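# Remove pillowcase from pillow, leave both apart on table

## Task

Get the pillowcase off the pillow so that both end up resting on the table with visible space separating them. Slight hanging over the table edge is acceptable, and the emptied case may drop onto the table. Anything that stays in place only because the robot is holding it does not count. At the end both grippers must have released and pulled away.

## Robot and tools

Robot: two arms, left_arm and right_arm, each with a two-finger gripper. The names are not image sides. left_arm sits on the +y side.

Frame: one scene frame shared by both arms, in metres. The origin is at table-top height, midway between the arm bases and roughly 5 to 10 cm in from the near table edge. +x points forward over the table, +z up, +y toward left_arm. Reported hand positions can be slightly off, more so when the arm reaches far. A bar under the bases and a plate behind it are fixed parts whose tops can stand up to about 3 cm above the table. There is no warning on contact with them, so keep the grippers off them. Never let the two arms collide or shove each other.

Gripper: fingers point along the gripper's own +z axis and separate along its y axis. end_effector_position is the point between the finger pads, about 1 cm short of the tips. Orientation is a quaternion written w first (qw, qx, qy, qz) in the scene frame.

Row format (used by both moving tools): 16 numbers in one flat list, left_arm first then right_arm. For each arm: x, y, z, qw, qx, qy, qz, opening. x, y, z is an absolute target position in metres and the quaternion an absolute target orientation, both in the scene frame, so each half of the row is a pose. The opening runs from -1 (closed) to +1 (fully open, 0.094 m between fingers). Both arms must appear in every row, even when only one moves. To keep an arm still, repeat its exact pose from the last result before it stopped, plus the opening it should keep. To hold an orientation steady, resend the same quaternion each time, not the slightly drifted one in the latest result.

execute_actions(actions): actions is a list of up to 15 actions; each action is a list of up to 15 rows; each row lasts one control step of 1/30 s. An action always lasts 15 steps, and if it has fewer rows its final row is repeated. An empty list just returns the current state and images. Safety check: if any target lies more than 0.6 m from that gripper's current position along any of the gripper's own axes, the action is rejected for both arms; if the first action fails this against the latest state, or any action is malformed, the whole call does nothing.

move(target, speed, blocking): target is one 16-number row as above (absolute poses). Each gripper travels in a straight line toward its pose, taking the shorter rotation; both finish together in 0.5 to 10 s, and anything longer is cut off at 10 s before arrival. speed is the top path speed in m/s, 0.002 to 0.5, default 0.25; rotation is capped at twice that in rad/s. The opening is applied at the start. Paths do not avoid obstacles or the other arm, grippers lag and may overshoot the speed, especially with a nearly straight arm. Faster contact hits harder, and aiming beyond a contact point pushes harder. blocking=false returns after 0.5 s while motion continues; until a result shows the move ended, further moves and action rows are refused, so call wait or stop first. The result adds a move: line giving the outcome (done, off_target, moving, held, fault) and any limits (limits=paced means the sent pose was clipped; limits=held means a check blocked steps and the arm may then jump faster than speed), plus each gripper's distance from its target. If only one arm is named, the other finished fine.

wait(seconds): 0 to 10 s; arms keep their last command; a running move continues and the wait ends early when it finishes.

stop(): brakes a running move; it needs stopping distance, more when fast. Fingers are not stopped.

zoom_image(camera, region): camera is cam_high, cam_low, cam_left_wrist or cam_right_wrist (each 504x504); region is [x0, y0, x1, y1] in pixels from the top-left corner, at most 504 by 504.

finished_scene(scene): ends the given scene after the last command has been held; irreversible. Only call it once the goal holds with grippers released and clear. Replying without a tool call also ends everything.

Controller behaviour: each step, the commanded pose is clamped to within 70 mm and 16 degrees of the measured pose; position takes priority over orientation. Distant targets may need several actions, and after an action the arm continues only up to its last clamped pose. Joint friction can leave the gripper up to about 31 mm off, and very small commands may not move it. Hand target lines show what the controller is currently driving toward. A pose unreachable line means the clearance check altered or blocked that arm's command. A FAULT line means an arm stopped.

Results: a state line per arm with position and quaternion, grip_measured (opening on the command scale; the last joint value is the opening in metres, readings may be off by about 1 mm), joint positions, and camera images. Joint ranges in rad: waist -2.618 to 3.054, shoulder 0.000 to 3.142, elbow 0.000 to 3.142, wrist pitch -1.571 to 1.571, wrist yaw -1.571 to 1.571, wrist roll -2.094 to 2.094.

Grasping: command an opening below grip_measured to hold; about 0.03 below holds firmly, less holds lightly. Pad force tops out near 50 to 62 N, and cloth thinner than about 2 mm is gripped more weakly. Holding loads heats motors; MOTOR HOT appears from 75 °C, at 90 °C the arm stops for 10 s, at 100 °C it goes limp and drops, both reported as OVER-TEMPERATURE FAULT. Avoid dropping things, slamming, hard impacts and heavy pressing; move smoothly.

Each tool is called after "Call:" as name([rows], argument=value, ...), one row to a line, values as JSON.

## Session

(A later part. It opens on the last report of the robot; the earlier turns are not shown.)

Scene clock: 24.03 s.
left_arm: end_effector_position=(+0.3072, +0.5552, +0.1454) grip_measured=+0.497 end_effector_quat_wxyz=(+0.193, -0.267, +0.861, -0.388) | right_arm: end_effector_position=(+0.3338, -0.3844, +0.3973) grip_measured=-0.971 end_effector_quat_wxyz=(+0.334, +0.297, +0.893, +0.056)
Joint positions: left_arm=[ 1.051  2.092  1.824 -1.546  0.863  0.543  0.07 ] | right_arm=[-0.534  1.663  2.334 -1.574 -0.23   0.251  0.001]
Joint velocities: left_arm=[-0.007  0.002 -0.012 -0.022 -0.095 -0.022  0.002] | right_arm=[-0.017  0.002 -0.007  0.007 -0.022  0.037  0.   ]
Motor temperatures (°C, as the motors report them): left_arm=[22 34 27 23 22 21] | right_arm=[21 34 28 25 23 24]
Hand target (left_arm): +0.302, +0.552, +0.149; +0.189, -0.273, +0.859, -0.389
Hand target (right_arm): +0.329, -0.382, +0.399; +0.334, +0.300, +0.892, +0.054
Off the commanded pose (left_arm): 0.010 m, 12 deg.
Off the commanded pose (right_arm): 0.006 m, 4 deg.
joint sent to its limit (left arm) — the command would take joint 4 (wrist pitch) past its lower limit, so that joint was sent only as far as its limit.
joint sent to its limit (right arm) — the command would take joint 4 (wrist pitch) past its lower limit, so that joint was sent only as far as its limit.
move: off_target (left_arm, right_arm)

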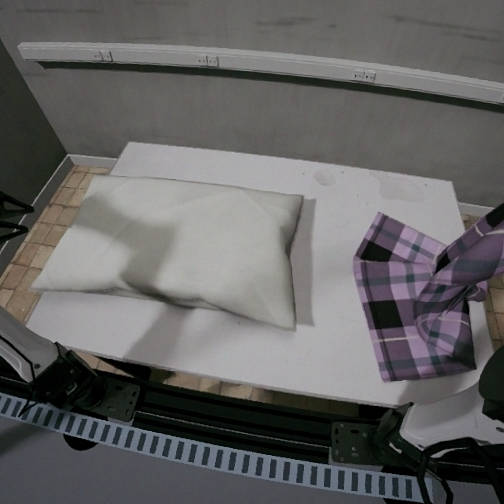

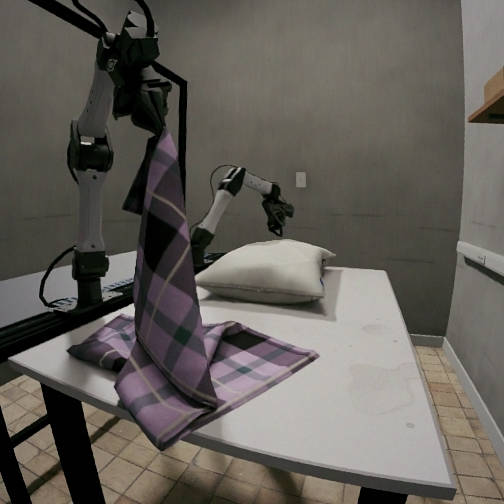

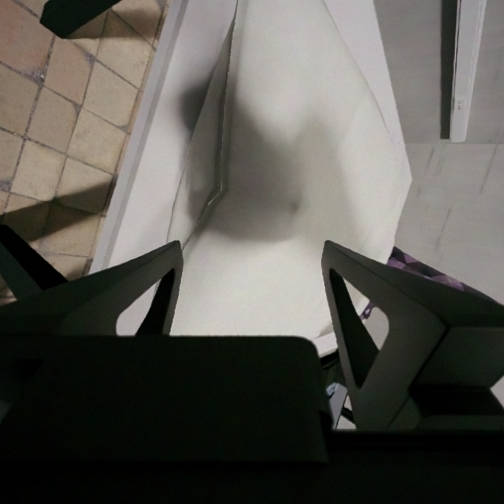

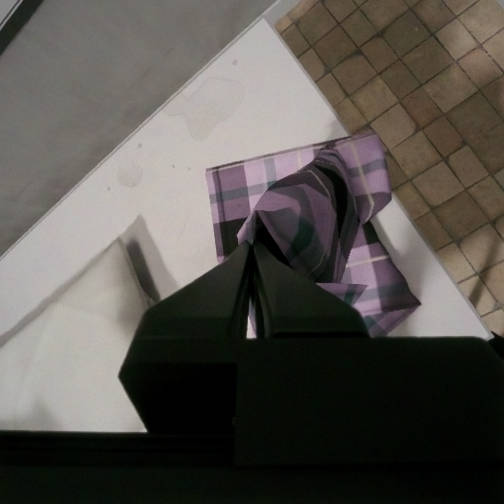

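Call:
move(target=[0.22,0.50,0.25, 0.183,-0.264,0.860,-0.396, 0.5,  0.33,-0.36,0.10, 0.05,0.25,0.96,0.05, -1], speed=0.15)

Call:
move(target=[0.22,0.50,0.25, 0.183,-0.264,0.860,-0.396, 0.5,  0.33,-0.37,0.07, 0.05,0.25,0.96,0.05, 0.4], speed=0.1)

Call:
move(target=[0.22,0.50,0.25, 0.183,-0.264,0.860,-0.396, 0.5,  0.26,-0.42,0.25, 0.1,0.2,0.97,0.0, 0.4], speed=0.15)

Scene clock: 26.77 s.
left_arm: end_effector_position=(+0.2259, +0.5073, +0.2525) grip_measured=+0.497 end_effector_quat_wxyz=(+0.298, -0.322, +0.852, -0.285) | right_arm: end_effector_position=(+0.3328, -0.3616, +0.1042) grip_measured=-0.971 end_effector_quat_wxyz=(+0.051, +0.258, +0.963, +0.060)
Joint positions: left_arm=[ 1.218  1.494  1.52  -1.552  0.863  0.453  0.07 ] | right_arm=[-0.415  1.763  1.378 -1.094 -0.159  0.171  0.001]
Joint velocities: left_arm=[ 0.007  0.007 -0.002  0.022 -0.022 -0.051 -0.001] | right_arm=[-0.012  0.007  0.002 -0.007 -0.051 -0.095  0.001]
Motor temperatures (°C, as the motors report them): left_arm=[22 34 27 23 22 21] | right_arm=[21 34 28 25 23 24]
Hand target (left_arm): +0.221, +0.503, +0.251; +0.294, -0.331, +0.849, -0.287
Hand target (right_arm): +0.333, -0.361, +0.100; +0.050, +0.252, +0.965, +0.054
Off the commanded pose (left_arm): 0.010 m, 20 deg; orientation clipped at the last step of the last action.
Off the commanded pose (right_arm): 0.005 m, 1 deg.
joint sent to its limit (left arm) — the command would take joint 4 (wrist pitch) past its lower limit, so that joint was sent only as far as its limit.
move: off_target (left_arm); limits=paced

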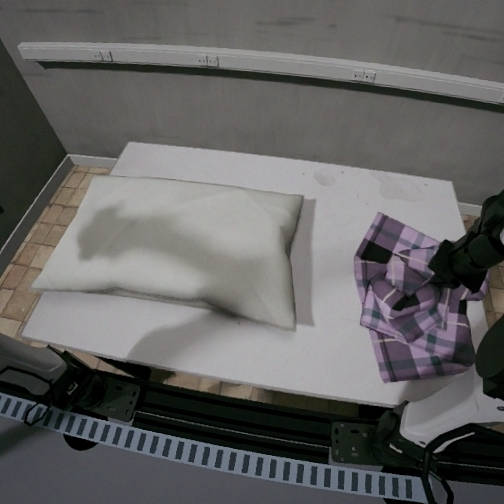

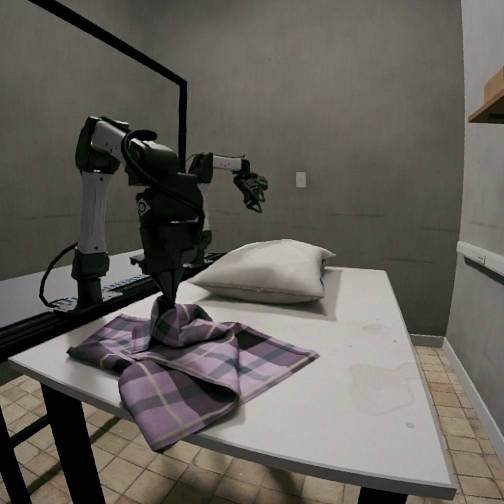

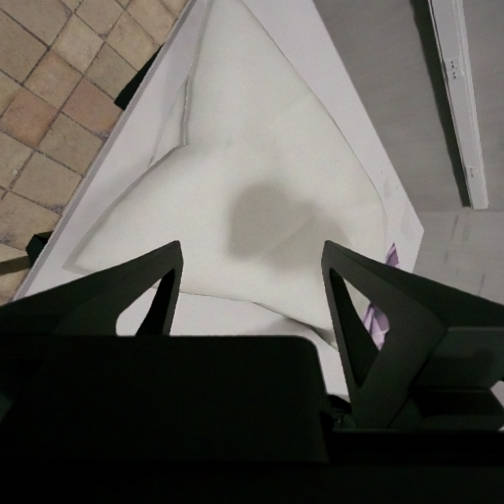

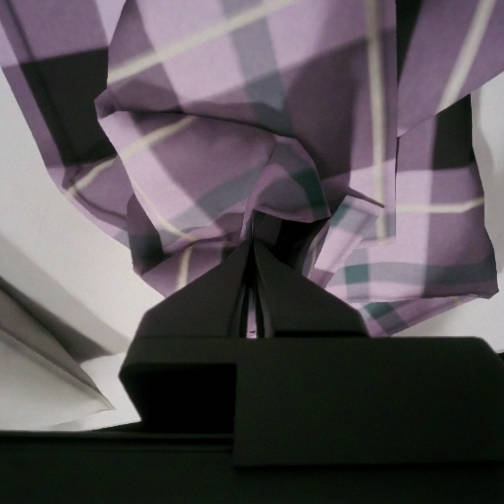

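Scene clock: 28.73 s.
left_arm: end_effector_position=(+0.2248, +0.5057, +0.2486) grip_measured=+0.497 end_effector_quat_wxyz=(+0.292, -0.328, +0.850, -0.290) | right_arm: end_effector_position=(+0.3339, -0.3640, +0.0776) grip_measured=+0.398 end_effector_quat_wxyz=(+0.056, +0.247, +0.966, +0.056)
Joint positions: left_arm=[ 1.218  1.494  1.506 -1.552  0.86   0.447  0.07 ] | right_arm=[-0.415  1.781  1.292 -0.98  -0.153  0.149  0.066]
Joint velocities: left_arm=[ 0.007  0.002 -0.002 -0.139 -0.007  0.051 -0.   ] | right_arm=[0.017 0.007 0.007 0.007 0.066 0.022 0.001]
Motor temperatures (°C, as the motors report them): left_arm=[22 34 28 23 22 21] | right_arm=[21 34 28 25 23 24]
Hand target (left_arm): +0.221, +0.500, +0.249; +0.289, -0.332, +0.850, -0.288
Hand target (right_arm): +0.330, -0.370, +0.070; +0.050, +0.251, +0.965, +0.050
Off the commanded pose (left_arm): 0.008 m, 19 deg; orientation clipped at the last step of the last action.
Off the commanded pose (right_arm): 0.010 m, 1 deg.
joint sent to its limit (left arm) — the command would take joint 4 (wrist pitch) past its lower limit, so that joint was sent only as far as its limit.
move: off_target (left_arm); limits=paced

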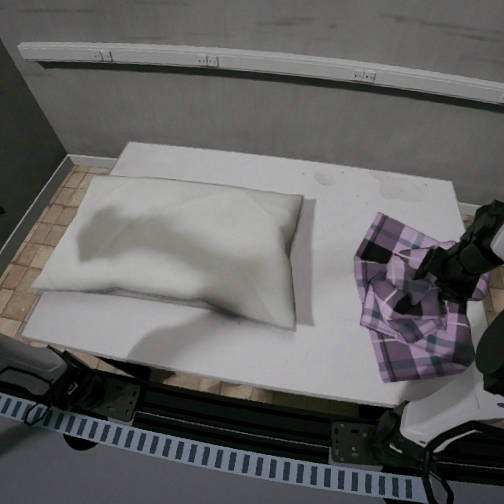

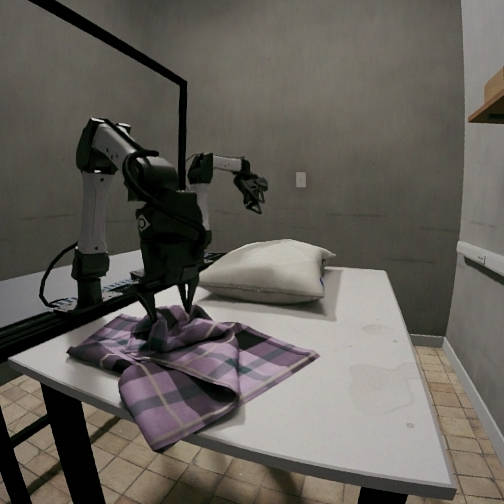

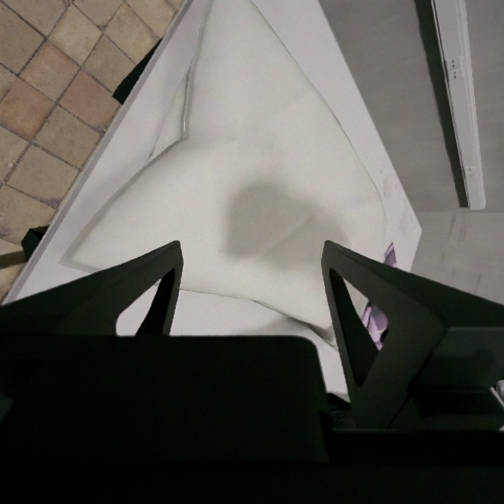

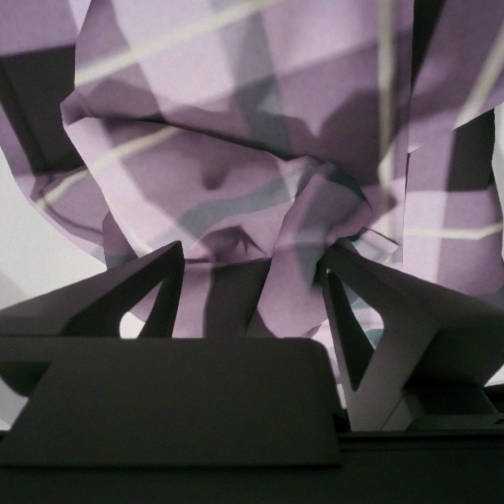

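Scene clock: 30.63 s.
left_arm: end_effector_position=(+0.2248, +0.5058, +0.2485) grip_measured=+0.497 end_effector_quat_wxyz=(+0.292, -0.328, +0.851, -0.290) | right_arm: end_effector_position=(+0.2618, -0.4151, +0.2418) grip_measured=+0.398 end_effector_quat_wxyz=(+0.094, +0.199, +0.975, +0.008)
Joint positions: left_arm=[ 1.218  1.494  1.506 -1.552  0.859  0.447  0.07 ] | right_arm=[-0.657  1.587  1.723 -1.544 -0.117 -0.188  0.066]
Joint velocities: left_arm=[-0.017  0.012  0.002  0.037 -0.022  0.037 -0.001] | right_arm=[ 0.007 -0.007  0.012 -0.022 -0.022  0.051 -0.001]
Motor temperatures (°C, as the motors report them): left_arm=[22 34 28 23 22 21] | right_arm=[21 34 29 24 23 24]
Hand target (left_arm): +0.221, +0.500, +0.249; +0.289, -0.332, +0.850, -0.288
Hand target (right_arm): +0.258, -0.419, +0.249; +0.101, +0.201, +0.974, -0.002
Off the commanded pose (left_arm): 0.008 m, 19 deg; orientation clipped at the last step of the last action.
Off the commanded pose (right_arm): 0.010 m, 1 deg.
joint sent to its limit (left arm) — the command would take joint 4 (wrist pitch) past its lower limit, so that joint was sent only as far as its limit.
move: off_target (left_arm); limits=paced

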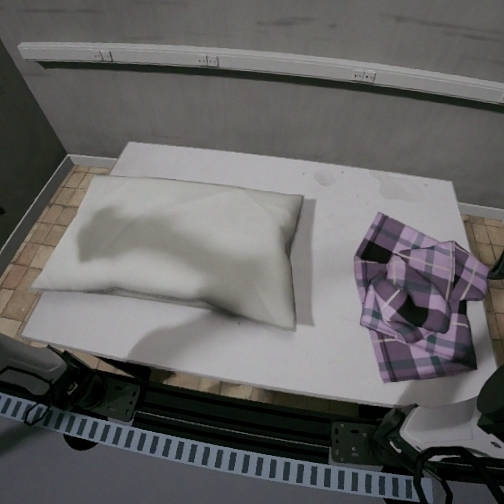

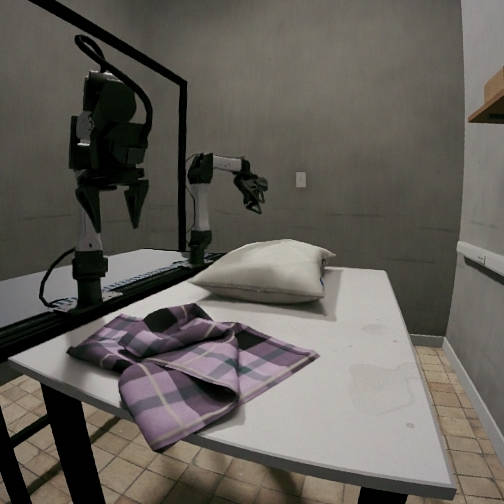

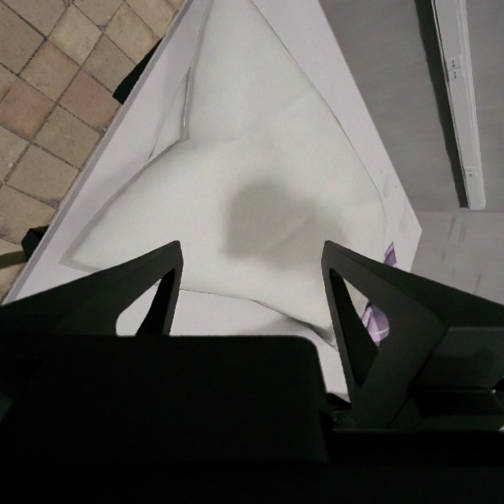

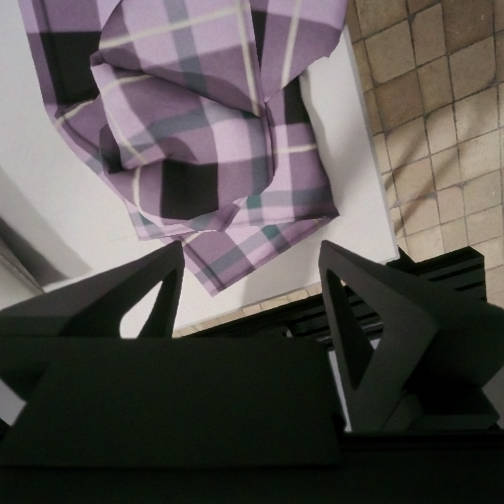

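Both items are on the table with a clear gap between them, and both arms are clear.

Call:
finished_scene(scene=2)

The scene is finished: the task was done.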